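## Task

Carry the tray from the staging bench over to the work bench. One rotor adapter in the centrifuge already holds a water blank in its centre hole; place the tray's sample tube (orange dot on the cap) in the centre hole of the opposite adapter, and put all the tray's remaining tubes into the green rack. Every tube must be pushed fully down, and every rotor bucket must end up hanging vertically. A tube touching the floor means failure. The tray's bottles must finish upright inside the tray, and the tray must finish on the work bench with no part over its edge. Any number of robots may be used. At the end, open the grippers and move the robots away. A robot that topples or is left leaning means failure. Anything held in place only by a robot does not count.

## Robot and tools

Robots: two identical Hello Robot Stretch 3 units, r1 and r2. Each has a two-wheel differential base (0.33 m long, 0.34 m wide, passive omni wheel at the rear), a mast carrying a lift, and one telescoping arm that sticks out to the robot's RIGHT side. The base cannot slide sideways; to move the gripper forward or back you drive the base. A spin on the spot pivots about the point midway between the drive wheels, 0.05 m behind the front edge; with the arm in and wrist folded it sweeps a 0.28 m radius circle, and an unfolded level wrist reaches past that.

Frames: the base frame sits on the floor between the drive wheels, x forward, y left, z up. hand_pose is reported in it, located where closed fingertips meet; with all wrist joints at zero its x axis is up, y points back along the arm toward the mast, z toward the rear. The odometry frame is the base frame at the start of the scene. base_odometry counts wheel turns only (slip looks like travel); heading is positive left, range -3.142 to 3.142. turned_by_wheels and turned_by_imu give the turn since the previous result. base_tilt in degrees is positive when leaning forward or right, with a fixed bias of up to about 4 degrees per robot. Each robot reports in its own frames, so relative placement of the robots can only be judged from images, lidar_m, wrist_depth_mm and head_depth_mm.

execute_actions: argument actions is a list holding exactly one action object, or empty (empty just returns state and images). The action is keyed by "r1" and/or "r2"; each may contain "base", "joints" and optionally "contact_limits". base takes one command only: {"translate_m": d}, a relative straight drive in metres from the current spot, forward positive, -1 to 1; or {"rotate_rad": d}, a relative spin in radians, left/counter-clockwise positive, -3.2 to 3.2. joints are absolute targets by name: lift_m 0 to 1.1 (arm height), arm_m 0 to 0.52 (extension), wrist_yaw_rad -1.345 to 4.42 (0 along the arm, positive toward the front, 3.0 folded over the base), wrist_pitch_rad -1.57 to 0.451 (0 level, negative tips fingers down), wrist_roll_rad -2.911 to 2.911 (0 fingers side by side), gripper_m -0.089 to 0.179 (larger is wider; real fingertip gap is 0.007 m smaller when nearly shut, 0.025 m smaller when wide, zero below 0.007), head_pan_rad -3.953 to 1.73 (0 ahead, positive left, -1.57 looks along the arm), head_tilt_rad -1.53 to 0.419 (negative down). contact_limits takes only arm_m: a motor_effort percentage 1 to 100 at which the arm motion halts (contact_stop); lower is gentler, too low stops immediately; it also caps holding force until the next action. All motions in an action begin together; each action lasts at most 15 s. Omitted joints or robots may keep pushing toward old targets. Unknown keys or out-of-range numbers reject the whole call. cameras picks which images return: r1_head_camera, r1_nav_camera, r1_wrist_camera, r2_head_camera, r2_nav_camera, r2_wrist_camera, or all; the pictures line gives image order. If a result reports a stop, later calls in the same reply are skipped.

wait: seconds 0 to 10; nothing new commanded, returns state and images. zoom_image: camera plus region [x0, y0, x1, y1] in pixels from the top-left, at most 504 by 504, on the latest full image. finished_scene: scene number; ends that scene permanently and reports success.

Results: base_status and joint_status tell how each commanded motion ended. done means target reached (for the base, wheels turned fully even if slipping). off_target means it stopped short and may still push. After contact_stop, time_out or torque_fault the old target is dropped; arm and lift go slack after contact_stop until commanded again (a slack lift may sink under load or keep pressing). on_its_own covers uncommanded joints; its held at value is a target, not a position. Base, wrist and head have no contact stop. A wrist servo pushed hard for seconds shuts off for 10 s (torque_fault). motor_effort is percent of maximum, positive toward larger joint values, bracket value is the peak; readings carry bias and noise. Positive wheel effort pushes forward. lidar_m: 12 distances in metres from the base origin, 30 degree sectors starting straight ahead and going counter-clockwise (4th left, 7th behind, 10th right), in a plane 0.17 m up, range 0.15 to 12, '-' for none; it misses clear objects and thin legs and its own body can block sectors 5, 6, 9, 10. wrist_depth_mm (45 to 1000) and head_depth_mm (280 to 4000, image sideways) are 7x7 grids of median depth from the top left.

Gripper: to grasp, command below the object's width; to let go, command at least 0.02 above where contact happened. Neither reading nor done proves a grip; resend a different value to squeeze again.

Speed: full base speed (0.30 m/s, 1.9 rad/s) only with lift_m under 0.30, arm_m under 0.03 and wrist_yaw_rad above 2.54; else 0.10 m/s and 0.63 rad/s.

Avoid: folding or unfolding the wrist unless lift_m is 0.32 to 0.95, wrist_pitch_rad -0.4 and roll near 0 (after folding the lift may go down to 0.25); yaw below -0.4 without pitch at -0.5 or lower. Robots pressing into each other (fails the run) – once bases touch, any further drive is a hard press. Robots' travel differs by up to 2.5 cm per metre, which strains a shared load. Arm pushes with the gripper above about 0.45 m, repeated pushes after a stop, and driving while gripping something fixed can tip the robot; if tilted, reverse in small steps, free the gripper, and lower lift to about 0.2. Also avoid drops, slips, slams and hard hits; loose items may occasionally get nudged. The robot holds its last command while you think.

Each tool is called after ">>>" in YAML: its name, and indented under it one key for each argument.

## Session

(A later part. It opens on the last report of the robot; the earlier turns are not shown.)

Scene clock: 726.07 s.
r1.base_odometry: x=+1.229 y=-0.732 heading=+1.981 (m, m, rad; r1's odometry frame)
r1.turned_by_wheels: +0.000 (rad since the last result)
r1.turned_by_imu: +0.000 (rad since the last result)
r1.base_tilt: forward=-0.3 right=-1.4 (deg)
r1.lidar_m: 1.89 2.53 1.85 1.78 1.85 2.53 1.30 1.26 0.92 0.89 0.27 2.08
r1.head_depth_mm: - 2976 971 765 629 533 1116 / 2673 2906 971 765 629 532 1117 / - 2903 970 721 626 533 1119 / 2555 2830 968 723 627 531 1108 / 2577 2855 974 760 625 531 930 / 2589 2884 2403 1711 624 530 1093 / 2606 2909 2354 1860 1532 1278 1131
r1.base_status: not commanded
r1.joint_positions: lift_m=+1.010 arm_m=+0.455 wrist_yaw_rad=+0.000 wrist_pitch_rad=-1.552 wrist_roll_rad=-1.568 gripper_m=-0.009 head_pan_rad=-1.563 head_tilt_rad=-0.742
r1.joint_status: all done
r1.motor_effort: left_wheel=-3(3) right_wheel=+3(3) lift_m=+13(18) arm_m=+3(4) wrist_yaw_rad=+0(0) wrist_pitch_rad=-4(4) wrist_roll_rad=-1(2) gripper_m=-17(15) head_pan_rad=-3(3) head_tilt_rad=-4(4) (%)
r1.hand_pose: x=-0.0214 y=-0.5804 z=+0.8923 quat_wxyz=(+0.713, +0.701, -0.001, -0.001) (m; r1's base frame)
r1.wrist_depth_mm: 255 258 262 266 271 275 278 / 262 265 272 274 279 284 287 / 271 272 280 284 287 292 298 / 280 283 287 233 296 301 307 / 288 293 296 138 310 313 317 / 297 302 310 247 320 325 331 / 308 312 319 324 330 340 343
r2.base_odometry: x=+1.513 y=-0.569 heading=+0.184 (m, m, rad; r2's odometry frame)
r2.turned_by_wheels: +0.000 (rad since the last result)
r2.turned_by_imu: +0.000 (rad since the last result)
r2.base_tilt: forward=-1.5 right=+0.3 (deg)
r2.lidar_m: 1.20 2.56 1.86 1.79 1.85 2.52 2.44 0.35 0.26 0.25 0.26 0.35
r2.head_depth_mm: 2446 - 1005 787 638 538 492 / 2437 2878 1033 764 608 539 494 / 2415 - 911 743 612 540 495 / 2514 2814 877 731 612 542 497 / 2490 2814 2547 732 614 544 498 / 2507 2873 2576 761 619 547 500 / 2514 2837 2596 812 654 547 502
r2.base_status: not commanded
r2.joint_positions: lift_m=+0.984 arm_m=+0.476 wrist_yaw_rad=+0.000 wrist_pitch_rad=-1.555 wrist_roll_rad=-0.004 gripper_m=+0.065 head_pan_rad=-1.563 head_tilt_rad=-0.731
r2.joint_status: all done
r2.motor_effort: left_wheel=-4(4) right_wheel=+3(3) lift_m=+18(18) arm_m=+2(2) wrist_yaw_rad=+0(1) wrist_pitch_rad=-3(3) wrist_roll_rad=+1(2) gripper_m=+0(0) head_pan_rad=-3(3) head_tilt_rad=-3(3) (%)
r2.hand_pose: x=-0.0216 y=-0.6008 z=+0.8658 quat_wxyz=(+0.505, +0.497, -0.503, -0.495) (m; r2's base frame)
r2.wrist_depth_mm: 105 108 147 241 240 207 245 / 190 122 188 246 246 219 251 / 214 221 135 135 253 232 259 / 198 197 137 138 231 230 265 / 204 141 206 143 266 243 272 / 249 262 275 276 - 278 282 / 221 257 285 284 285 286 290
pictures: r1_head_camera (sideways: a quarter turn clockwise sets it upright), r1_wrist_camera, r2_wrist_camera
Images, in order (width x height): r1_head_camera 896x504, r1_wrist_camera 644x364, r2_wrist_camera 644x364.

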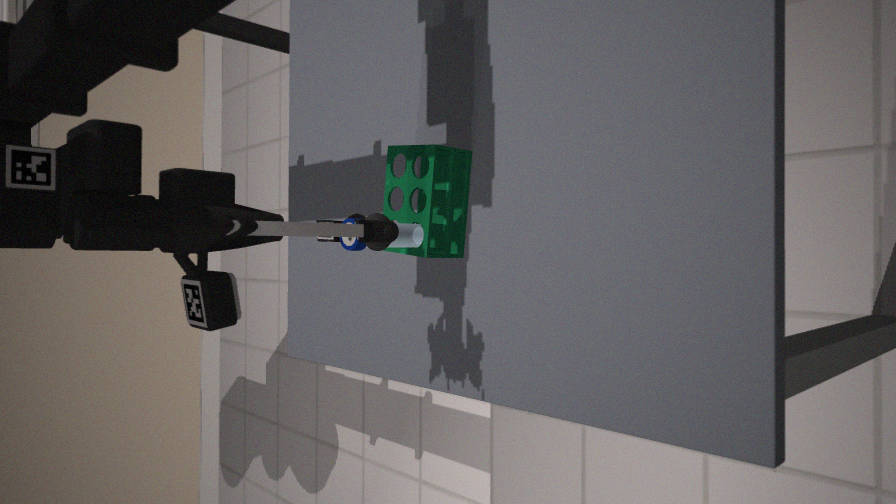

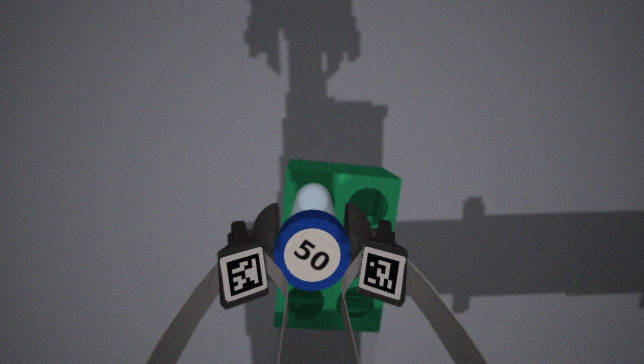

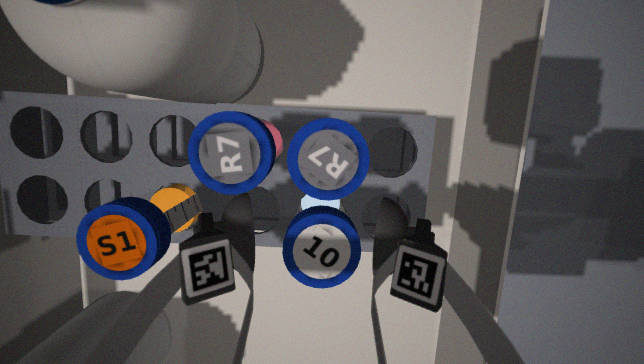

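>>> execute_actions:
  actions:
    - {"r2":{"joints":{"gripper_m":-0.01}},"r1":{"joints":{"lift_m":0.985}}}
  cameras: ["r1_head_camera"]

>>> execute_actions:
  actions:
    - {"r2":{"joints":{"lift_m":1.1}},"r1":{"joints":{"gripper_m":0.065}}}
  cameras: ["r1_head_camera","r1_wrist_camera","r2_wrist_camera"]

Scene clock: 731.23 s.
r1.base_odometry: x=+1.229 y=-0.732 heading=+1.981 (m, m, rad; r1's odometry frame)
r1.turned_by_wheels: +0.000 (rad since the last result)
r1.turned_by_imu: +0.001 (rad since the last result)
r1.base_tilt: forward=-0.3 right=-1.4 (deg)
r1.lidar_m: 1.89 2.52 1.85 1.77 1.85 2.52 1.30 1.27 0.92 0.89 0.27 2.07
r1.head_depth_mm: 2503 - 942 764 627 534 1119 / 2462 2970 979 760 627 532 1121 / - - 979 719 626 531 1108 / 2534 2887 974 717 626 533 1111 / 2637 2917 976 758 624 531 933 / 2580 2918 2356 1723 625 530 1096 / 2594 2921 2414 1860 1530 1277 1125
r1.base_status: not commanded
r1.joint_positions: lift_m=+0.985 arm_m=+0.455 wrist_yaw_rad=+0.000 wrist_pitch_rad=-1.552 wrist_roll_rad=-1.568 gripper_m=-0.009 head_pan_rad=-1.563 head_tilt_rad=-0.742
r1.joint_status: all done
r1.motor_effort: left_wheel=-3(3) right_wheel=+3(3) lift_m=+14(13) arm_m=+3(4) wrist_yaw_rad=+0(0) wrist_pitch_rad=-4(4) wrist_roll_rad=-1(1) gripper_m=-15(16) head_pan_rad=-3(2) head_tilt_rad=-4(4) (%)
r1.hand_pose: x=-0.0214 y=-0.5804 z=+0.8673 quat_wxyz=(+0.713, +0.701, -0.001, -0.001) (m; r1's base frame)
r1.wrist_depth_mm: 233 235 238 243 246 250 255 / 240 243 245 249 254 258 262 / 246 250 254 257 262 268 271 / 255 257 261 207 268 275 280 / 262 267 268 138 280 286 292 / 271 276 282 219 289 295 301 / 280 285 292 236 301 306 314
r2.base_odometry: x=+1.513 y=-0.569 heading=+0.184 (m, m, rad; r2's odometry frame)
r2.turned_by_wheels: +0.000 (rad since the last result)
r2.turned_by_imu: +0.000 (rad since the last result)
r2.base_tilt: forward=-1.6 right=+0.3 (deg)
r2.lidar_m: 1.20 2.56 1.86 1.79 1.86 2.52 2.44 0.35 0.26 0.25 0.26 0.35
r2.head_depth_mm: 2452 - 1007 786 637 537 493 / 2426 2896 1035 764 608 539 494 / 2416 - 911 742 611 540 495 / 2508 2842 875 730 613 543 497 / 2498 2834 2560 731 614 544 499 / 2483 2809 2580 763 618 546 500 / 2511 2813 2597 813 654 548 502
r2.base_status: not commanded
r2.joint_positions: lift_m=+0.984 arm_m=+0.476 wrist_yaw_rad=+0.000 wrist_pitch_rad=-1.555 wrist_roll_rad=-0.004 gripper_m=-0.009 head_pan_rad=-1.563 head_tilt_rad=-0.731
r2.joint_status: all done
r2.motor_effort: left_wheel=-4(4) right_wheel=+2(3) lift_m=+18(18) arm_m=+2(2) wrist_yaw_rad=+0(1) wrist_pitch_rad=-3(3) wrist_roll_rad=+2(2) gripper_m=-15(90) head_pan_rad=-3(3) head_tilt_rad=-3(3) (%)
r2.hand_pose: x=-0.0216 y=-0.6008 z=+0.8658 quat_wxyz=(+0.505, +0.497, -0.503, -0.495) (m; r2's base frame)
r2.wrist_depth_mm: 105 108 148 240 242 220 245 / 189 122 188 247 248 219 253 / 214 220 135 136 251 232 257 / 198 197 137 137 231 229 267 / 203 141 205 138 266 242 275 / 248 270 277 141 272 278 279 / 222 233 284 286 285 290 292
pictures: r1_head_camera (sideways: a quarter turn clockwise sets it upright)
Images, in order (width x height): r1_head_camera 896x504.

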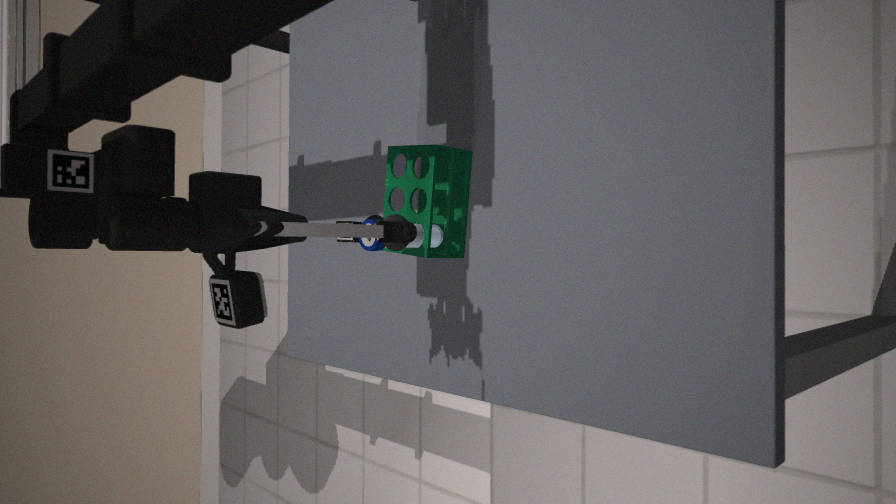

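Scene clock: 733.13 s.
r1.base_odometry: x=+1.229 y=-0.732 heading=+1.981 (m, m, rad; r1's odometry frame)
r1.turned_by_wheels: +0.000 (rad since the last result)
r1.turned_by_imu: +0.000 (rad since the last result)
r1.base_tilt: forward=-0.2 right=-1.5 (deg)
r1.lidar_m: 1.89 2.52 1.84 1.78 1.84 2.52 1.30 1.27 0.93 0.89 0.26 2.07
r1.head_depth_mm: 2491 - 940 765 629 533 1116 / 2450 2965 973 764 629 533 1120 / - - 972 718 627 531 1113 / 2564 2855 971 720 625 531 1113 / 2581 2895 971 760 625 529 934 / 2550 2927 2419 1718 625 530 1089 / 2601 2895 2388 1860 1541 1280 1123
r1.base_status: not commanded
r1.joint_positions: lift_m=+0.985 arm_m=+0.455 wrist_yaw_rad=+0.000 wrist_pitch_rad=-1.552 wrist_roll_rad=-1.568 gripper_m=+0.065 head_pan_rad=-1.563 head_tilt_rad=-0.742
r1.joint_status: all done
r1.motor_effort: left_wheel=-3(3) right_wheel=+3(3) lift_m=+14(14) arm_m=+3(3) wrist_yaw_rad=+0(1) wrist_pitch_rad=-5(4) wrist_roll_rad=-1(1) gripper_m=+1(80) head_pan_rad=-3(2) head_tilt_rad=-5(4) (%)
r1.hand_pose: x=-0.0214 y=-0.5804 z=+0.8673 quat_wxyz=(+0.713, +0.701, -0.001, -0.001) (m; r1's base frame)
r1.wrist_depth_mm: 233 236 239 242 247 249 255 / 238 242 246 249 253 257 263 / 246 250 254 259 262 267 270 / 253 258 263 211 269 276 281 / 262 264 269 148 279 287 290 / 272 274 283 220 - 297 302 / 280 283 291 231 301 307 313
r2.base_odometry: x=+1.513 y=-0.569 heading=+0.184 (m, m, rad; r2's odometry frame)
r2.turned_by_wheels: +0.000 (rad since the last result)
r2.turned_by_imu: +0.000 (rad since the last result)
r2.base_tilt: forward=-1.5 right=+0.3 (deg)
r2.lidar_m: 1.20 2.55 1.86 1.79 1.85 2.53 2.44 0.35 0.26 0.25 0.26 0.35
r2.head_depth_mm: 2506 2770 1028 786 638 536 492 / 2565 2861 1034 762 609 538 493 / 2558 2920 912 745 610 540 495 / 2503 2868 875 741 612 543 497 / 2499 2845 2553 727 614 545 498 / 2519 2810 2567 763 618 545 501 / 2490 2833 2594 809 655 548 502
r2.base_status: not commanded
r2.joint_positions: lift_m=+1.099 arm_m=+0.476 wrist_yaw_rad=+0.000 wrist_pitch_rad=-1.555 wrist_roll_rad=-0.004 gripper_m=-0.009 head_pan_rad=-1.563 head_tilt_rad=-0.731
r2.joint_status: all done
r2.motor_effort: left_wheel=-4(4) right_wheel=+3(3) lift_m=+63(65) arm_m=+2(2) wrist_yaw_rad=-1(0) wrist_pitch_rad=-3(3) wrist_roll_rad=+2(2) gripper_m=-14(15) head_pan_rad=-3(3) head_tilt_rad=-3(3) (%)
r2.hand_pose: x=-0.0216 y=-0.6008 z=+0.9806 quat_wxyz=(+0.505, +0.497, -0.503, -0.495) (m; r2's base frame)
r2.wrist_depth_mm: 349 291 215 350 348 352 353 / 354 339 226 359 355 364 361 / 368 312 307 307 362 372 374 / 377 343 312 318 376 384 384 / 388 376 383 137 388 389 391 / 401 303 402 140 400 405 406 / 411 251 362 372 398 416 420
pictures: r1_head_camera (sideways: a quarter turn clockwise sets it upright), r1_wrist_camera, r2_wrist_camera
Images, in order (width x height): r1_head_camera 896x504, r1_wrist_camera 644x364, r2_wrist_camera 644x364.

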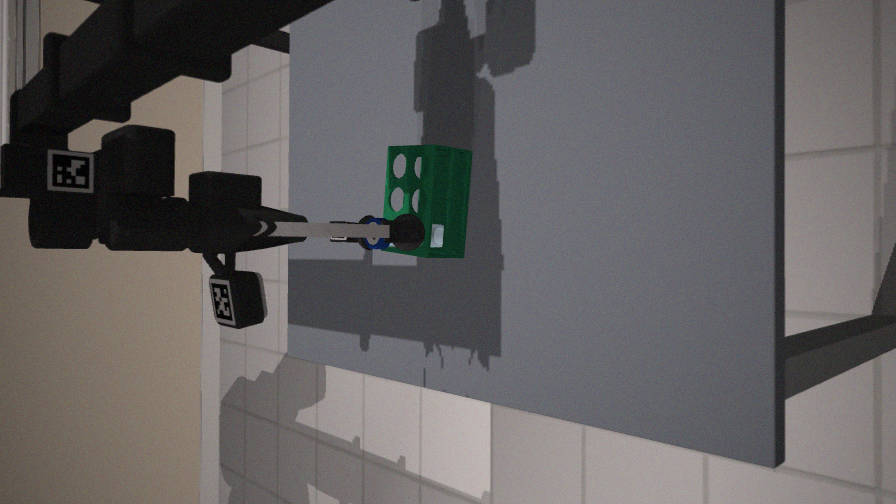

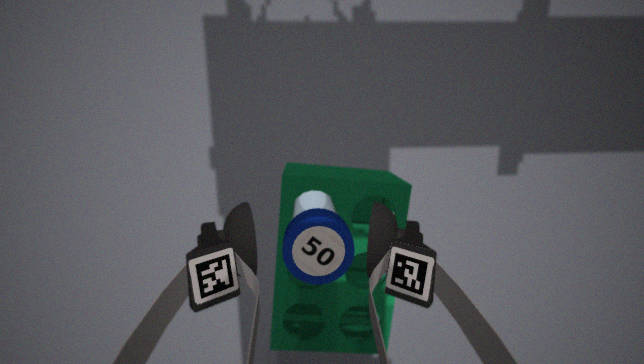

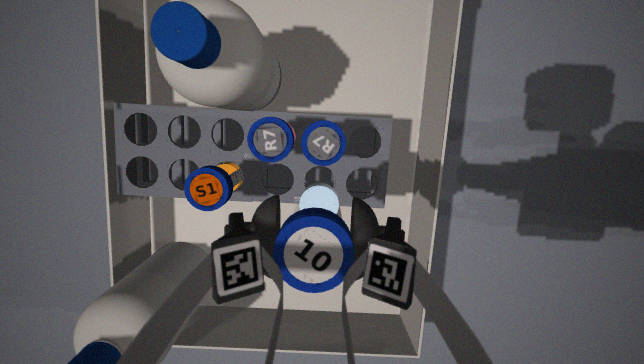

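>>> execute_actions:
  actions:
    - {"r1":{"joints":{"lift_m":1.04}},"r2":{"joints":{"arm_m":0.05}}}
  cameras: []

>>> execute_actions:
  actions:
    - {"r1":{"joints":{"gripper_m":0.0}},"r2":{"base":{"translate_m":-0.3}}}
  cameras: ["r1_wrist_camera"]

>>> execute_actions:
  actions:
    - {"r1":{"joints":{"lift_m":0.985}}}
  cameras: ["r1_wrist_camera","r1_head_camera"]

Scene clock: 749.13 s.
r1.base_odometry: x=+1.229 y=-0.732 heading=+1.981 (m, m, rad; r1's odometry frame)
r1.turned_by_wheels: +0.000 (rad since the last result)
r1.turned_by_imu: +0.002 (rad since the last result)
r1.base_tilt: forward=-0.3 right=-1.3 (deg)
r1.lidar_m: 1.88 2.53 1.84 1.78 1.85 2.52 1.30 1.27 0.93 0.89 0.26 2.07
r1.head_depth_mm: 2715 2808 978 765 629 533 1120 / 2656 2915 976 763 628 533 1116 / - 2967 971 719 628 532 1114 / 2581 3005 973 715 626 531 1111 / 2576 2953 971 759 623 530 933 / 2587 2920 2378 1710 624 530 1090 / 2599 2932 2398 1874 1533 1271 1136
r1.base_status: not commanded
r1.joint_positions: lift_m=+1.040 arm_m=+0.455 wrist_yaw_rad=+0.000 wrist_pitch_rad=-1.552 wrist_roll_rad=-1.568 gripper_m=+0.065 head_pan_rad=-1.563 head_tilt_rad=-0.742
r1.joint_status: all done
r1.motor_effort: left_wheel=-3(3) right_wheel=+3(3) lift_m=+22(24) arm_m=+4(4) wrist_yaw_rad=+0(0) wrist_pitch_rad=-4(4) wrist_roll_rad=-1(1) gripper_m=+0(0) head_pan_rad=-3(2) head_tilt_rad=-5(4) (%)
r1.hand_pose: x=-0.0214 y=-0.5804 z=+0.9218 quat_wxyz=(+0.713, +0.701, -0.001, -0.001) (m; r1's base frame)
r1.wrist_depth_mm: 281 284 289 294 300 305 308 / 289 293 300 302 307 313 319 / 298 302 307 314 317 322 329 / 309 312 318 262 330 337 341 / 319 321 326 270 339 347 350 / 328 334 341 282 - 359 367 / 341 344 352 358 366 374 380
r2.base_odometry: x=+1.513 y=-0.569 heading=+0.184 (m, m, rad; r2's odometry frame)
r2.turned_by_wheels: +0.000 (rad since the last result)
r2.turned_by_imu: +0.000 (rad since the last result)
r2.base_tilt: forward=-1.5 right=+0.2 (deg)
r2.lidar_m: 1.20 2.56 1.86 1.79 1.84 2.52 2.44 0.35 0.26 0.25 0.26 0.35
r2.head_depth_mm: - - - 785 613 537 491 / - - - - - 552 494 / - - - - - 294 478 / 2492 2852 2599 730 613 556 496 / 2502 2839 2561 731 614 544 499 / 2489 2835 2580 762 618 546 500 / 2475 2828 2605 809 654 549 502
r2.base_status: not commanded
r2.joint_positions: lift_m=+1.099 arm_m=+0.050 wrist_yaw_rad=+0.000 wrist_pitch_rad=-1.555 wrist_roll_rad=-0.004 gripper_m=-0.009 head_pan_rad=-1.563 head_tilt_rad=-0.731
r2.joint_status: all done
r2.motor_effort: left_wheel=-4(4) right_wheel=+2(3) lift_m=+63(63) arm_m=-4(5) wrist_yaw_rad=+0(1) wrist_pitch_rad=-3(3) wrist_roll_rad=+2(2) gripper_m=-14(15) head_pan_rad=-3(3) head_tilt_rad=-3(3) (%)
r2.hand_pose: x=-0.0216 y=-0.1752 z=+0.9806 quat_wxyz=(+0.505, +0.497, -0.503, -0.495) (m; r2's base frame)
r2.wrist_depth_mm: 350 348 348 350 354 354 355 / 356 360 363 358 362 361 364 / 367 372 370 371 370 370 374 / - - - 230 - - - / - - - 137 - - - / - - - 141 - - - / - - - - - - -
pictures: none
No camera images: the call's "cameras" was empty. Leave "cameras" out to get every camera's image.

Scene clock: 753.30 s.
r1.base_odometry: x=+1.229 y=-0.732 heading=+1.981 (m, m, rad; r1's odometry frame)
r1.turned_by_wheels: +0.000 (rad since the last result)
r1.turned_by_imu: +0.001 (rad since the last result)
r1.base_tilt: forward=-0.2 right=-1.5 (deg)
r1.lidar_m: 1.89 2.53 1.85 1.78 1.85 2.52 1.30 1.27 0.93 0.89 0.26 2.07
r1.head_depth_mm: 2700 2921 975 764 628 533 1117 / 2566 2931 976 766 628 532 1116 / - 2854 975 717 624 532 1119 / 2636 2941 968 718 624 530 1115 / 2574 2913 966 759 624 532 933 / 2589 2918 2401 1709 625 530 1096 / 2598 2914 2360 1869 1540 1276 1134
r1.base_status: not commanded
r1.joint_positions: lift_m=+1.040 arm_m=+0.455 wrist_yaw_rad=+0.000 wrist_pitch_rad=-1.552 wrist_roll_rad=-1.568 gripper_m=+0.000 head_pan_rad=-1.563 head_tilt_rad=-0.742
r1.joint_status: all done
r1.motor_effort: left_wheel=-3(3) right_wheel=+3(3) lift_m=+22(22) arm_m=+4(3) wrist_yaw_rad=+0(0) wrist_pitch_rad=-4(4) wrist_roll_rad=-1(1) gripper_m=-2(78) head_pan_rad=-2(2) head_tilt_rad=-5(5) (%)
r1.hand_pose: x=-0.0214 y=-0.5804 z=+0.9218 quat_wxyz=(+0.713, +0.701, -0.001, -0.001) (m; r1's base frame)
r1.wrist_depth_mm: 282 287 290 295 300 304 309 / 289 294 297 304 307 311 318 / 296 302 307 310 317 323 328 / 308 312 316 267 327 334 339 / 317 323 326 - 340 346 352 / 328 334 338 283 353 357 367 / 340 345 353 359 366 375 378
r2.base_odometry: x=+1.218 y=-0.624 heading=+0.184 (m, m, rad; r2's odometry frame)
r2.turned_by_wheels: +0.000 (rad since the last result)
r2.turned_by_imu: -0.001 (rad since the last result)
r2.base_tilt: forward=-1.5 right=+0.3 (deg)
r2.lidar_m: 0.94 2.56 1.86 1.78 1.85 2.51 2.15 0.36 0.26 0.25 0.26 0.35
r2.head_depth_mm: - - - 737 613 538 1064 / - - - - - 552 1069 / - - - - - 294 780 / 2510 2828 2685 801 630 555 497 / 2510 2832 2563 805 649 545 499 / 2501 2833 2582 754 624 546 500 / 2506 2813 2603 743 620 548 502
r2.base_status: done
r2.joint_positions: lift_m=+1.099 arm_m=+0.050 wrist_yaw_rad=+0.000 wrist_pitch_rad=-1.555 wrist_roll_rad=-0.004 gripper_m=-0.009 head_pan_rad=-1.563 head_tilt_rad=-0.731
r2.joint_status: not commanded
r2.motor_effort: left_wheel=-4(9) right_wheel=+3(3) lift_m=+63(63) arm_m=-4(4) wrist_yaw_rad=-1(1) wrist_pitch_rad=-3(3) wrist_roll_rad=+2(2) gripper_m=-15(15) head_pan_rad=-3(3) head_tilt_rad=-3(3) (%)
r2.hand_pose: x=-0.0216 y=-0.1752 z=+0.9806 quat_wxyz=(+0.505, +0.497, -0.503, -0.495) (m; r2's base frame)
r2.wrist_depth_mm: 351 349 353 353 351 353 358 / 359 361 361 360 362 363 365 / 367 366 368 372 374 375 372 / - - - 231 - - - / - - - 138 - - - / - - - 141 - - - / - - - - - - -
pictures: r1_wrist_camera
Images, in order (width x height): r1_wrist_camera 644x364.

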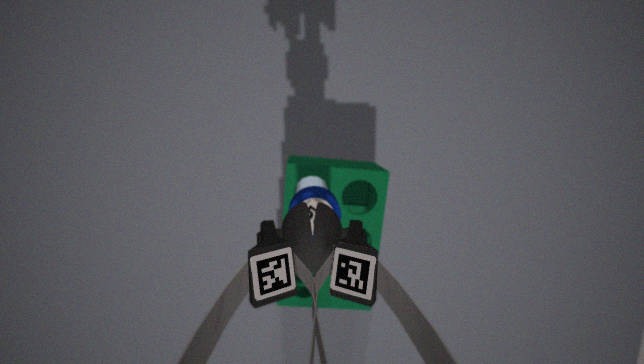

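Scene clock: 756.07 s.
r1.base_odometry: x=+1.229 y=-0.732 heading=+1.981 (m, m, rad; r1's odometry frame)
r1.turned_by_wheels: +0.000 (rad since the last result)
r1.turned_by_imu: -0.001 (rad since the last result)
r1.base_tilt: forward=-0.2 right=-1.4 (deg)
r1.lidar_m: 1.89 2.52 1.85 1.78 1.84 2.51 1.30 1.27 0.93 0.89 0.27 2.07
r1.head_depth_mm: - 2993 977 762 629 533 1121 / 2636 2881 974 761 629 533 1111 / - 2824 974 717 628 532 1114 / 2561 2874 965 717 627 531 1116 / 2615 2856 966 758 626 530 940 / 2604 2920 2367 1712 625 530 1089 / 2575 2912 2390 1888 1532 1270 1131
r1.base_status: not commanded
r1.joint_positions: lift_m=+1.020 arm_m=+0.455 wrist_yaw_rad=+0.000 wrist_pitch_rad=-1.561 wrist_roll_rad=-1.568 gripper_m=+0.000 head_pan_rad=-1.563 head_tilt_rad=-0.742
r1.joint_status: lift_m contact_stop (moved -0.019 of -0.055)
r1.on_its_own: lift_m is slack since a contact_stop, until your next command for it (your +0.985 is given up)
r1.motor_effort: left_wheel=+1(5) right_wheel=-1(6) lift_m=+17(19) arm_m=+3(3) wrist_yaw_rad=+0(0) wrist_pitch_rad=+0(5) wrist_roll_rad=-1(1) gripper_m=-2(4) head_pan_rad=-2(2) head_tilt_rad=-5(5) (%)
r1.hand_pose: x=-0.0214 y=-0.5783 z=+0.9026 quat_wxyz=(+0.710, +0.704, -0.001, -0.001) (m; r1's base frame)
r1.wrist_depth_mm: 266 269 274 277 281 284 290 / 275 277 282 287 289 294 299 / 282 287 289 293 297 304 308 / 291 295 302 245 307 313 318 / 301 304 310 - 319 324 330 / 309 316 316 275 330 338 343 / 324 328 331 338 344 349 354
r2.base_odometry: x=+1.218 y=-0.624 heading=+0.184 (m, m, rad; r2's odometry frame)
r2.turned_by_wheels: +0.000 (rad since the last result)
r2.turned_by_imu: +0.000 (rad since the last result)
r2.base_tilt: forward=-1.5 right=+0.3 (deg)
r2.lidar_m: 0.94 2.55 1.86 1.78 1.85 2.52 2.14 0.36 0.26 0.25 0.26 0.35
r2.head_depth_mm: - - - 739 613 537 1070 / - - - - - 552 1072 / - - - - - 294 781 / 2510 2826 2673 800 629 555 497 / 2506 2827 2573 805 648 544 499 / 2522 2823 2578 753 625 546 500 / 2488 2830 2601 741 620 549 502
r2.base_status: not commanded
r2.joint_positions: lift_m=+1.099 arm_m=+0.050 wrist_yaw_rad=+0.000 wrist_pitch_rad=-1.555 wrist_roll_rad=-0.004 gripper_m=-0.009 head_pan_rad=-1.563 head_tilt_rad=-0.731
r2.joint_status: not commanded
r2.motor_effort: left_wheel=-4(4) right_wheel=+3(3) lift_m=+63(63) arm_m=-4(5) wrist_yaw_rad=+0(0) wrist_pitch_rad=-3(3) wrist_roll_rad=+2(2) gripper_m=-14(15) head_pan_rad=-3(3) head_tilt_rad=-3(3) (%)
r2.hand_pose: x=-0.0216 y=-0.1752 z=+0.9806 quat_wxyz=(+0.505, +0.497, -0.503, -0.495) (m; r2's base frame)
r2.wrist_depth_mm: 348 351 350 349 352 352 353 / 359 358 362 359 359 365 366 / 370 369 368 371 371 375 376 / - - - 230 - - - / - - - 138 - - - / - - - 141 - - - / - - - - - - -
pictures: r1_head_camera (sideways: a quarter turn clockwise sets it upright), r1_wrist_camera
Images, in order (width x height): r1_head_camera 896x504, r1_wrist_camera 644x364.

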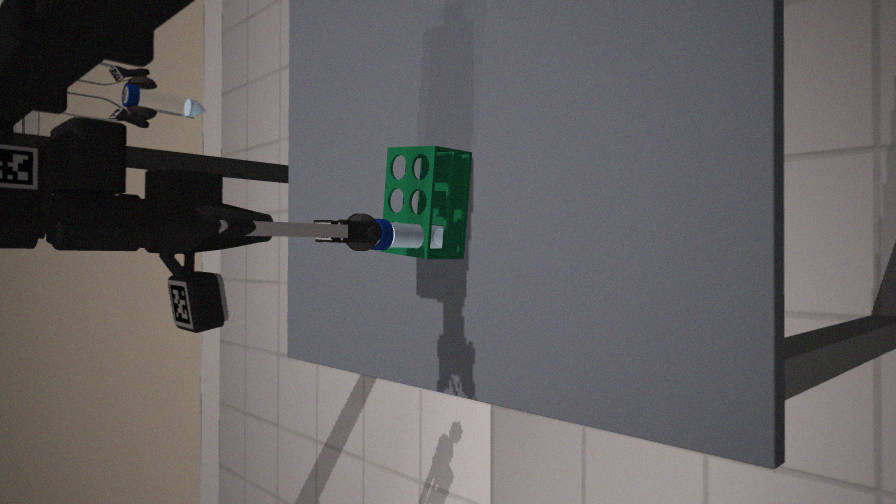

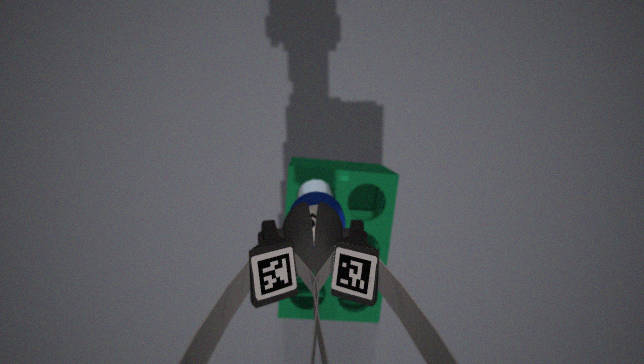

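>>> execute_actions:
  actions:
    - {"r1":{"joints":{"lift_m":1.1,"wrist_roll_rad":0,"gripper_m":0.065}}}
  cameras: []

>>> execute_actions:
  actions:
    - {"r1":{"base":{"translate_m":-0.587},"joints":{"arm_m":0.1}},"r2":{"base":{"translate_m":-0.12}}}
  cameras: []

>>> execute_actions:
  actions:
    - {"r1":{"joints":{"arm_m":0.458}},"r2":{"joints":{"arm_m":0.42}}}
  cameras: ["r1_wrist_camera","r2_wrist_camera","r2_head_camera"]

Scene clock: 772.03 s.
r1.base_odometry: x=+1.229 y=-0.732 heading=+1.981 (m, m, rad; r1's odometry frame)
r1.turned_by_wheels: +0.000 (rad since the last result)
r1.turned_by_imu: +0.001 (rad since the last result)
r1.base_tilt: forward=-0.2 right=-1.4 (deg)
r1.lidar_m: 1.88 2.53 1.84 1.78 1.84 2.51 1.30 1.28 0.93 0.89 0.27 2.07
r1.head_depth_mm: 2599 2899 976 764 628 533 1122 / 2565 2912 975 767 627 533 1114 / 2418 2886 975 717 629 531 1112 / 2538 3032 968 717 625 531 1115 / 2564 2909 971 757 626 530 943 / 2617 2901 2385 1700 624 530 1088 / 2588 2906 2409 1875 1540 1274 1114
r1.base_status: not commanded
r1.joint_positions: lift_m=+1.100 arm_m=+0.455 wrist_yaw_rad=+0.000 wrist_pitch_rad=-1.559 wrist_roll_rad=-0.005 gripper_m=+0.065 head_pan_rad=-1.563 head_tilt_rad=-0.742
r1.joint_status: all done
r1.motor_effort: left_wheel=+0(1) right_wheel=+1(2) lift_m=+22(24) arm_m=+2(2) wrist_yaw_rad=+0(0) wrist_pitch_rad=-1(1) wrist_roll_rad=+1(1) gripper_m=+0(80) head_pan_rad=-2(2) head_tilt_rad=-4(3) (%)
r1.hand_pose: x=-0.0216 y=-0.5786 z=+0.9819 quat_wxyz=(+0.504, +0.498, -0.501, -0.496) (m; r1's base frame)
r1.wrist_depth_mm: - 346 346 352 357 364 365 / - 357 358 362 368 373 377 / - 369 368 367 376 384 393 / - - 380 322 391 397 403 / - - 388 400 406 410 413 / - - 407 412 - 431 425 / - - 418 427 431 444 449
r2.base_odometry: x=+1.218 y=-0.624 heading=+0.184 (m, m, rad; r2's odometry frame)
r2.turned_by_wheels: +0.000 (rad since the last result)
r2.turned_by_imu: +0.000 (rad since the last result)
r2.base_tilt: forward=-1.5 right=+0.3 (deg)
r2.lidar_m: 0.94 2.56 1.85 1.78 1.85 2.52 2.14 0.36 0.26 0.25 0.26 0.35
r2.head_depth_mm: - - - 736 614 536 1072 / - - - - - 551 1073 / - - - - - 294 779 / 2512 2824 2657 800 629 556 497 / 2511 2840 2566 806 649 544 499 / 2517 2815 2561 753 624 546 500 / 2509 2824 2602 743 620 548 501
r2.base_status: not commanded
r2.joint_positions: lift_m=+1.099 arm_m=+0.050 wrist_yaw_rad=+0.000 wrist_pitch_rad=-1.555 wrist_roll_rad=-0.004 gripper_m=-0.009 head_pan_rad=-1.563 head_tilt_rad=-0.731
r2.joint_status: not commanded
r2.motor_effort: left_wheel=-4(4) right_wheel=+3(3) lift_m=+63(62) arm_m=-4(4) wrist_yaw_rad=-2(0) wrist_pitch_rad=-3(3) wrist_roll_rad=+2(2) gripper_m=-14(15) head_pan_rad=-3(3) head_tilt_rad=-2(3) (%)
r2.hand_pose: x=-0.0216 y=-0.1752 z=+0.9806 quat_wxyz=(+0.505, +0.497, -0.503, -0.495) (m; r2's base frame)
r2.wrist_depth_mm: 351 350 352 352 355 357 357 / 363 360 359 362 364 364 364 / 369 370 371 370 375 376 375 / - - - 229 - - - / - - - 138 - - - / - - - 141 - - - / - - - - - - -
pictures: none
No camera images: the call's "cameras" was empty. Leave "cameras" out to get every camera's image.

Scene clock: 778.87 s.
r1.base_odometry: x=+1.463 y=-1.270 heading=+1.981 (m, m, rad; r1's odometry frame)
r1.turned_by_wheels: +0.000 (rad since the last result)
r1.turned_by_imu: +0.002 (rad since the last result)
r1.base_tilt: forward=-0.4 right=-1.5 (deg)
r1.lidar_m: 2.46 2.53 1.85 1.77 1.84 2.52 0.91 0.74 0.93 0.89 0.93 0.73
r1.head_depth_mm: - - 978 764 628 534 1120 / - - - 752 628 533 1115 / - - - - 596 531 1111 / 2623 2910 1011 645 595 532 1114 / 2587 2942 873 693 595 531 1115 / 2604 2916 965 733 594 531 1110 / 2563 2900 965 757 608 529 1112
r1.base_status: done
r1.joint_positions: lift_m=+1.100 arm_m=+0.100 wrist_yaw_rad=+0.000 wrist_pitch_rad=-1.559 wrist_roll_rad=-0.004 gripper_m=+0.065 head_pan_rad=-1.563 head_tilt_rad=-0.742
r1.joint_status: all done
r1.motor_effort: left_wheel=-1(6) right_wheel=+1(3) lift_m=+22(22) arm_m=-3(2) wrist_yaw_rad=+0(1) wrist_pitch_rad=+0(0) wrist_roll_rad=+1(2) gripper_m=+1(0) head_pan_rad=-2(2) head_tilt_rad=-5(4) (%)
r1.hand_pose: x=-0.0216 y=-0.2242 z=+0.9819 quat_wxyz=(+0.504, +0.498, -0.502, -0.497) (m; r1's base frame)
r1.wrist_depth_mm: 339 337 342 346 356 362 368 / 349 353 356 362 368 373 381 / 357 363 369 376 378 384 390 / - - - 381 - - - / - - - - - - - / - - - - - - - / - - - - - - -
r2.base_odometry: x=+1.100 y=-0.646 heading=+0.184 (m, m, rad; r2's odometry frame)
r2.turned_by_wheels: +0.000 (rad since the last result)
r2.turned_by_imu: -0.001 (rad since the last result)
r2.base_tilt: forward=-1.5 right=+0.2 (deg)
r2.lidar_m: 0.94 2.55 1.86 1.78 1.85 2.52 2.02 0.35 0.26 0.25 0.26 0.35
r2.head_depth_mm: - - - 788 612 537 667 / - - - - - 552 1076 / - - - - - 295 1074 / 2502 2843 2637 800 629 555 1079 / 2503 2836 2579 803 649 545 499 / 2504 2802 2595 809 651 545 500 / 2497 2778 1366 774 654 549 502
r2.base_status: done
r2.joint_positions: lift_m=+1.099 arm_m=+0.050 wrist_yaw_rad=+0.000 wrist_pitch_rad=-1.555 wrist_roll_rad=-0.004 gripper_m=-0.009 head_pan_rad=-1.563 head_tilt_rad=-0.731
r2.joint_status: not commanded
r2.motor_effort: left_wheel=-4(10) right_wheel=+2(3) lift_m=+63(63) arm_m=-4(4) wrist_yaw_rad=+0(1) wrist_pitch_rad=-3(3) wrist_roll_rad=+2(2) gripper_m=-14(14) head_pan_rad=-3(3) head_tilt_rad=-2(2) (%)
r2.hand_pose: x=-0.0216 y=-0.1752 z=+0.9806 quat_wxyz=(+0.505, +0.497, -0.503, -0.495) (m; r2's base frame)
r2.wrist_depth_mm: 349 351 355 353 355 351 - / 361 356 360 361 360 364 - / - 373 370 369 371 372 - / - - - 230 - - - / - - - 138 - - - / - - - 140 - - - / - - - - - - -
pictures: none
No camera images: the call's "cameras" was empty. Leave "cameras" out to get every camera's image.

Scene clock: 782.80 s.
r1.base_odometry: x=+1.463 y=-1.270 heading=+1.981 (m, m, rad; r1's odometry frame)
r1.turned_by_wheels: +0.000 (rad since the last result)
r1.turned_by_imu: +0.001 (rad since the last result)
r1.base_tilt: forward=-0.3 right=-1.3 (deg)
r1.lidar_m: 2.47 2.52 1.85 1.78 1.84 2.51 0.91 0.74 0.92 0.89 0.93 0.73
r1.head_depth_mm: 2565 2935 980 763 627 533 1114 / 2602 2907 976 739 602 533 1117 / 2601 2962 771 692 597 532 1121 / 2574 2966 868 598 595 531 1118 / 2571 2955 872 693 595 531 1111 / 2608 2903 967 733 593 530 1113 / 2547 2879 964 756 609 530 1106
r1.base_status: not commanded
r1.joint_positions: lift_m=+1.100 arm_m=+0.458 wrist_yaw_rad=+0.000 wrist_pitch_rad=-1.559 wrist_roll_rad=-0.002 gripper_m=+0.065 head_pan_rad=-1.563 head_tilt_rad=-0.742
r1.joint_status: all done
r1.motor_effort: left_wheel=-1(1) right_wheel=+1(1) lift_m=+22(22) arm_m=+4(4) wrist_yaw_rad=+0(0) wrist_pitch_rad=+0(0) wrist_roll_rad=+1(1) gripper_m=+1(0) head_pan_rad=-2(2) head_tilt_rad=-4(4) (%)
r1.hand_pose: x=-0.0216 y=-0.5815 z=+0.9819 quat_wxyz=(+0.503, +0.498, -0.502, -0.497) (m; r1's base frame)
r1.wrist_depth_mm: 337 335 344 347 216 363 366 / 348 345 353 358 323 372 378 / 358 354 365 369 374 385 392 / 370 332 318 317 383 398 407 / 379 360 265 332 408 413 421 / 393 388 402 259 - 424 435 / 407 407 389 258 431 445 454
r2.base_odometry: x=+1.100 y=-0.646 heading=+0.184 (m, m, rad; r2's odometry frame)
r2.turned_by_wheels: +0.000 (rad since the last result)
r2.turned_by_imu: +0.000 (rad since the last result)
r2.base_tilt: forward=-1.5 right=+0.2 (deg)
r2.lidar_m: 0.94 2.55 1.86 1.79 1.85 2.51 2.02 0.34 0.26 0.25 0.26 0.35
r2.head_depth_mm: 2480 2824 2492 788 639 537 667 / 2563 2847 1033 741 642 537 1070 / - 2929 1015 727 645 541 1079 / 2502 2845 2542 800 645 543 1076 / 2512 2849 2564 802 649 544 498 / 2497 2829 2582 806 651 546 500 / 2524 2769 1368 775 654 548 502
r2.base_status: not commanded
r2.joint_positions: lift_m=+1.099 arm_m=+0.420 wrist_yaw_rad=+0.000 wrist_pitch_rad=-1.555 wrist_roll_rad=-0.004 gripper_m=-0.009 head_pan_rad=-1.563 head_tilt_rad=-0.731
r2.joint_status: all done
r2.motor_effort: left_wheel=-4(4) right_wheel=+3(3) lift_m=+63(62) arm_m=+2(4) wrist_yaw_rad=+1(1) wrist_pitch_rad=-3(3) wrist_roll_rad=+2(2) gripper_m=-14(15) head_pan_rad=-4(3) head_tilt_rad=-3(3) (%)
r2.hand_pose: x=-0.0216 y=-0.5447 z=+0.9806 quat_wxyz=(+0.505, +0.497, -0.503, -0.495) (m; r2's base frame)
r2.wrist_depth_mm: 348 348 349 352 354 351 - / 357 359 358 358 359 363 - / 364 368 368 363 312 371 - / 372 377 380 375 385 385 - / 385 389 379 138 389 396 - / 400 399 405 141 406 404 - / 408 408 416 414 421 418 -
pictures: r1_wrist_camera, r2_head_camera (sideways: a quarter turn clockwise sets it upright), r2_wrist_camera
Images, in order (width x height): r1_wrist_camera 644x364, r2_head_camera 896x504, r2_wrist_camera 644x364.

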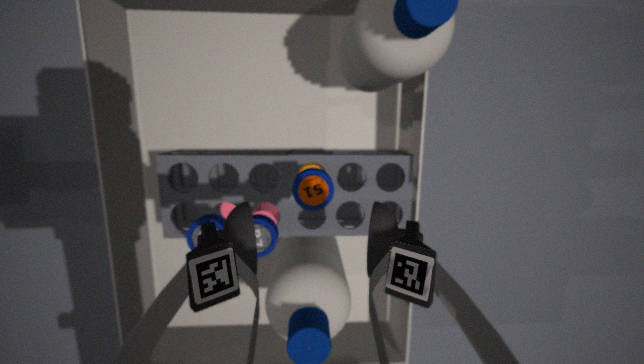

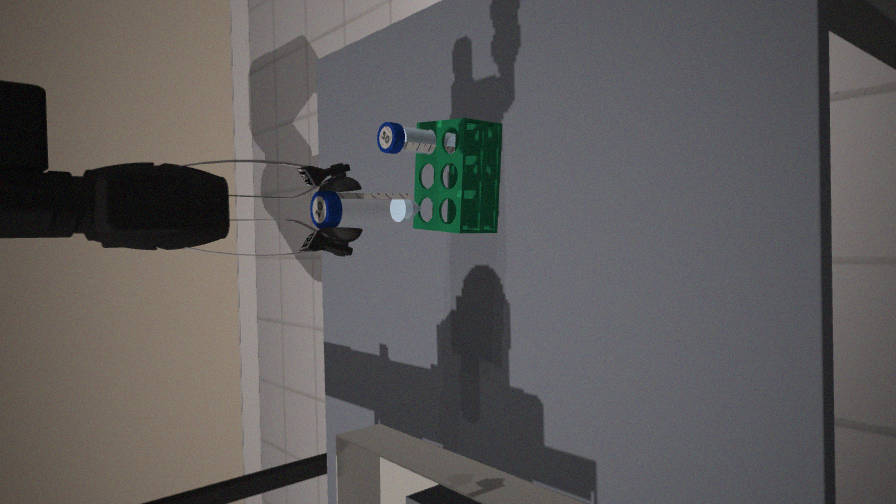

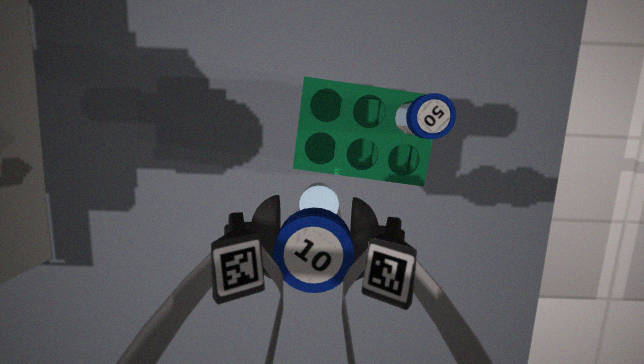

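>>> execute_actions:
  actions:
    - {"r1":{"base":{"translate_m":0.006},"joints":{"lift_m":1.03,"gripper_m":0.058}},"r2":{"joints":{"arm_m":0.452,"lift_m":1.055}}}
  cameras: ["r1_wrist_camera","r2_wrist_camera"]

Scene clock: 792.03 s.
r1.base_odometry: x=+1.461 y=-1.264 heading=+1.981 (m, m, rad; r1's odometry frame)
r1.turned_by_wheels: +0.000 (rad since the last result)
r1.turned_by_imu: +0.001 (rad since the last result)
r1.base_tilt: forward=-0.3 right=-1.4 (deg)
r1.lidar_m: 2.46 2.52 1.84 1.77 1.84 2.51 0.92 0.74 0.93 0.89 0.92 0.72
r1.head_depth_mm: - 2929 972 763 626 533 1114 / 2650 2931 975 739 602 533 1111 / - 2937 769 694 595 532 1112 / 2625 2937 972 616 595 530 1117 / 2640 2888 874 689 595 532 1107 / 2550 2886 965 732 592 530 1118 / 2606 2850 964 757 624 529 1109
r1.base_status: done
r1.joint_positions: lift_m=+1.030 arm_m=+0.458 wrist_yaw_rad=+0.000 wrist_pitch_rad=-1.559 wrist_roll_rad=-0.002 gripper_m=+0.058 head_pan_rad=-1.563 head_tilt_rad=-0.742
r1.joint_status: all done
r1.motor_effort: left_wheel=-1(4) right_wheel=+1(5) lift_m=+13(20) arm_m=+4(4) wrist_yaw_rad=+0(0) wrist_pitch_rad=+0(0) wrist_roll_rad=+1(1) gripper_m=+0(36) head_pan_rad=-2(3) head_tilt_rad=-5(5) (%)
r1.hand_pose: x=-0.0216 y=-0.5815 z=+0.9125 quat_wxyz=(+0.503, +0.498, -0.502, -0.497) (m; r1's base frame)
r1.wrist_depth_mm: 237 274 278 284 161 163 296 / 243 283 286 291 248 301 308 / 250 293 296 302 302 312 318 / 256 269 271 249 256 325 330 / 283 281 249 254 258 335 340 / 317 300 330 247 338 347 355 / 324 322 339 190 341 359 365
r2.base_odometry: x=+1.100 y=-0.646 heading=+0.184 (m, m, rad; r2's odometry frame)
r2.turned_by_wheels: +0.000 (rad since the last result)
r2.turned_by_imu: +0.000 (rad since the last result)
r2.base_tilt: forward=-1.5 right=+0.2 (deg)
r2.lidar_m: 0.94 2.55 1.86 1.78 1.85 2.51 2.02 0.35 0.26 0.25 0.26 0.35
r2.head_depth_mm: 2602 2830 2498 786 638 537 666 / 2563 2831 1031 741 641 538 1073 / - 2827 1789 729 642 541 1076 / 2512 2832 2617 796 647 541 1074 / 2496 2820 2552 801 649 545 498 / 2492 2823 2575 807 649 546 500 / 2496 2755 1345 775 654 549 502
r2.base_status: not commanded
r2.joint_positions: lift_m=+1.056 arm_m=+0.452 wrist_yaw_rad=+0.000 wrist_pitch_rad=-1.555 wrist_roll_rad=-0.004 gripper_m=-0.009 head_pan_rad=-1.563 head_tilt_rad=-0.731
r2.joint_status: all done
r2.motor_effort: left_wheel=-4(4) right_wheel=+3(3) lift_m=+18(60) arm_m=+2(5) wrist_yaw_rad=+0(0) wrist_pitch_rad=-2(3) wrist_roll_rad=+2(2) gripper_m=-14(15) head_pan_rad=-3(3) head_tilt_rad=-4(3) (%)
r2.hand_pose: x=-0.0216 y=-0.5767 z=+0.9378 quat_wxyz=(+0.505, +0.497, -0.503, -0.495) (m; r2's base frame)
r2.wrist_depth_mm: 308 309 310 310 311 313 313 / 318 319 316 319 319 321 324 / 323 327 324 324 325 331 - / 333 333 336 275 275 341 - / 344 345 344 138 348 347 - / 352 353 358 141 358 358 - / 362 363 365 369 367 370 -
pictures: r1_wrist_camera, r2_wrist_camera
Images, in order (width x height): r1_wrist_camera 644x364, r2_wrist_camera 644x364.

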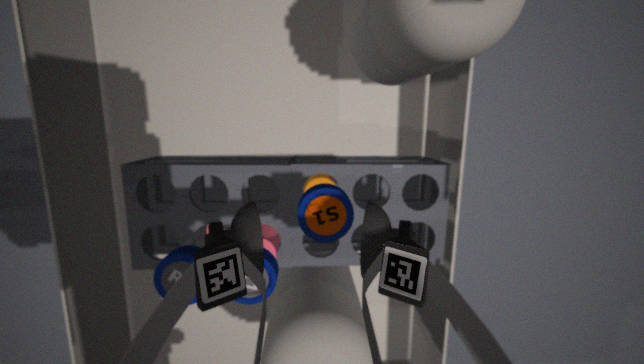

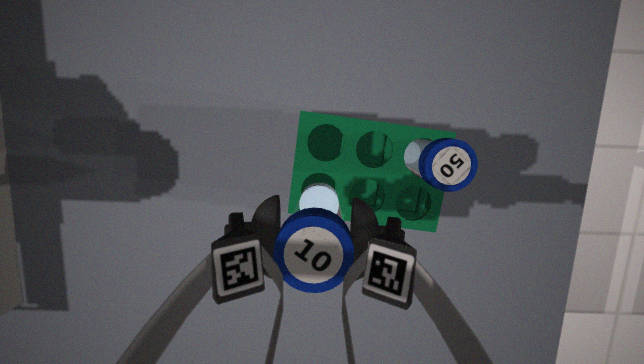

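>>> execute_actions:
  actions:
    - {"r1":{"base":{"translate_m":-0.002},"joints":{"lift_m":1.005}},"r2":{"joints":{"lift_m":1.03}}}
  cameras: ["r1_wrist_camera","r2_wrist_camera","r2_head_camera"]

Scene clock: 802.50 s.
r1.base_odometry: x=+1.461 y=-1.266 heading=+1.981 (m, m, rad; r1's odometry frame)
r1.turned_by_wheels: +0.000 (rad since the last result)
r1.turned_by_imu: +0.001 (rad since the last result)
r1.base_tilt: forward=-0.2 right=-1.3 (deg)
r1.lidar_m: 2.46 2.54 1.84 1.78 1.84 2.52 0.91 0.74 0.93 0.89 0.93 0.73
r1.head_depth_mm: - 3008 977 765 628 532 1114 / 2696 2933 973 741 600 531 1118 / - 2937 764 696 595 531 1119 / 2587 2873 874 617 594 531 1115 / 2588 2893 868 688 594 529 1116 / 2592 2897 966 733 594 529 1113 / 2607 2872 962 757 624 530 1111
r1.base_status: done
r1.joint_positions: lift_m=+1.005 arm_m=+0.458 wrist_yaw_rad=+0.000 wrist_pitch_rad=-1.559 wrist_roll_rad=-0.002 gripper_m=+0.058 head_pan_rad=-1.563 head_tilt_rad=-0.742
r1.joint_status: all done
r1.motor_effort: left_wheel=-1(8) right_wheel=+1(4) lift_m=+14(15) arm_m=+4(3) wrist_yaw_rad=+0(0) wrist_pitch_rad=-1(1) wrist_roll_rad=+1(0) gripper_m=+0(0) head_pan_rad=-3(3) head_tilt_rad=-5(4) (%)
r1.hand_pose: x=-0.0216 y=-0.5815 z=+0.8875 quat_wxyz=(+0.503, +0.498, -0.502, -0.497) (m; r1's base frame)
r1.wrist_depth_mm: 239 252 256 258 149 137 273 / 239 260 263 267 245 276 282 / 238 267 272 275 277 286 291 / 239 241 254 223 258 296 300 / 238 224 226 166 237 304 314 / 246 229 177 236 307 319 325 / 253 302 308 182 314 330 336
r2.base_odometry: x=+1.100 y=-0.646 heading=+0.184 (m, m, rad; r2's odometry frame)
r2.turned_by_wheels: +0.000 (rad since the last result)
r2.turned_by_imu: +0.000 (rad since the last result)
r2.base_tilt: forward=-1.5 right=+0.3 (deg)
r2.lidar_m: 0.95 2.56 1.86 1.79 1.85 2.51 2.03 0.35 0.26 0.25 0.26 0.35
r2.head_depth_mm: - 2817 2495 787 638 537 666 / 2545 2822 1034 739 641 538 1073 / - 2834 1039 733 644 541 1074 / 2507 2843 2541 786 645 541 1074 / 2500 2819 2578 801 649 544 499 / 2483 2821 2583 806 652 546 500 / 2515 2775 1366 776 653 548 502
r2.base_status: not commanded
r2.joint_positions: lift_m=+1.031 arm_m=+0.452 wrist_yaw_rad=+0.000 wrist_pitch_rad=-1.555 wrist_roll_rad=-0.004 gripper_m=-0.009 head_pan_rad=-1.563 head_tilt_rad=-0.731
r2.joint_status: all done
r2.motor_effort: left_wheel=-4(4) right_wheel=+3(3) lift_m=+18(17) arm_m=+2(2) wrist_yaw_rad=+1(0) wrist_pitch_rad=-3(3) wrist_roll_rad=+2(2) gripper_m=-14(14) head_pan_rad=-3(4) head_tilt_rad=-3(3) (%)
r2.hand_pose: x=-0.0216 y=-0.5767 z=+0.9128 quat_wxyz=(+0.505, +0.497, -0.503, -0.495) (m; r2's base frame)
r2.wrist_depth_mm: 284 285 287 287 288 290 290 / 292 293 294 295 296 295 298 / 301 300 302 299 300 305 307 / 308 308 310 251 252 313 313 / 315 318 318 138 315 323 325 / 325 327 333 141 331 333 - / 337 338 339 337 341 343 -
pictures: r1_wrist_camera, r2_head_camera (sideways: a quarter turn clockwise sets it upright), r2_wrist_camera
Images, in order (width x height): r1_wrist_camera 644x364, r2_head_camera 896x504, r2_wrist_camera 644x364.

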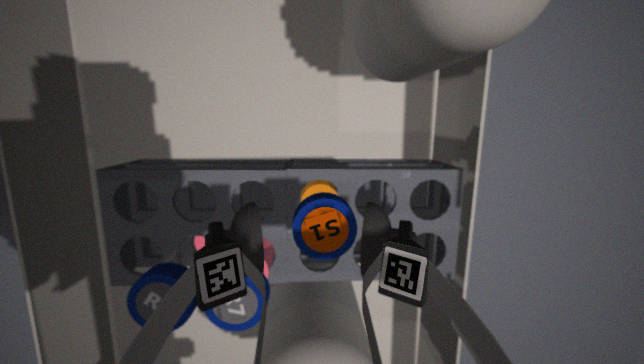

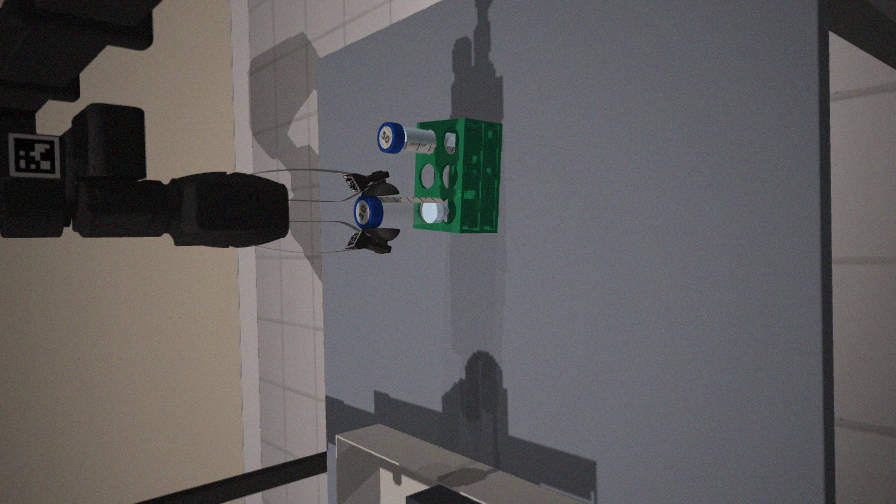

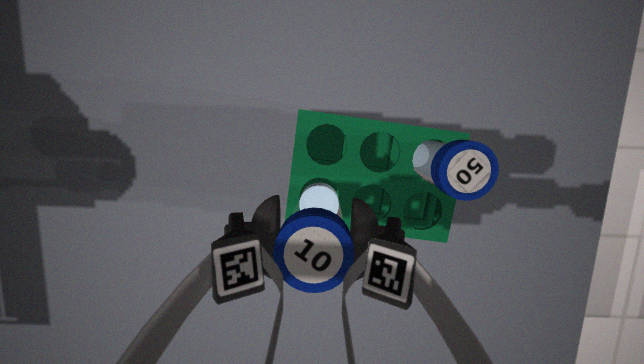

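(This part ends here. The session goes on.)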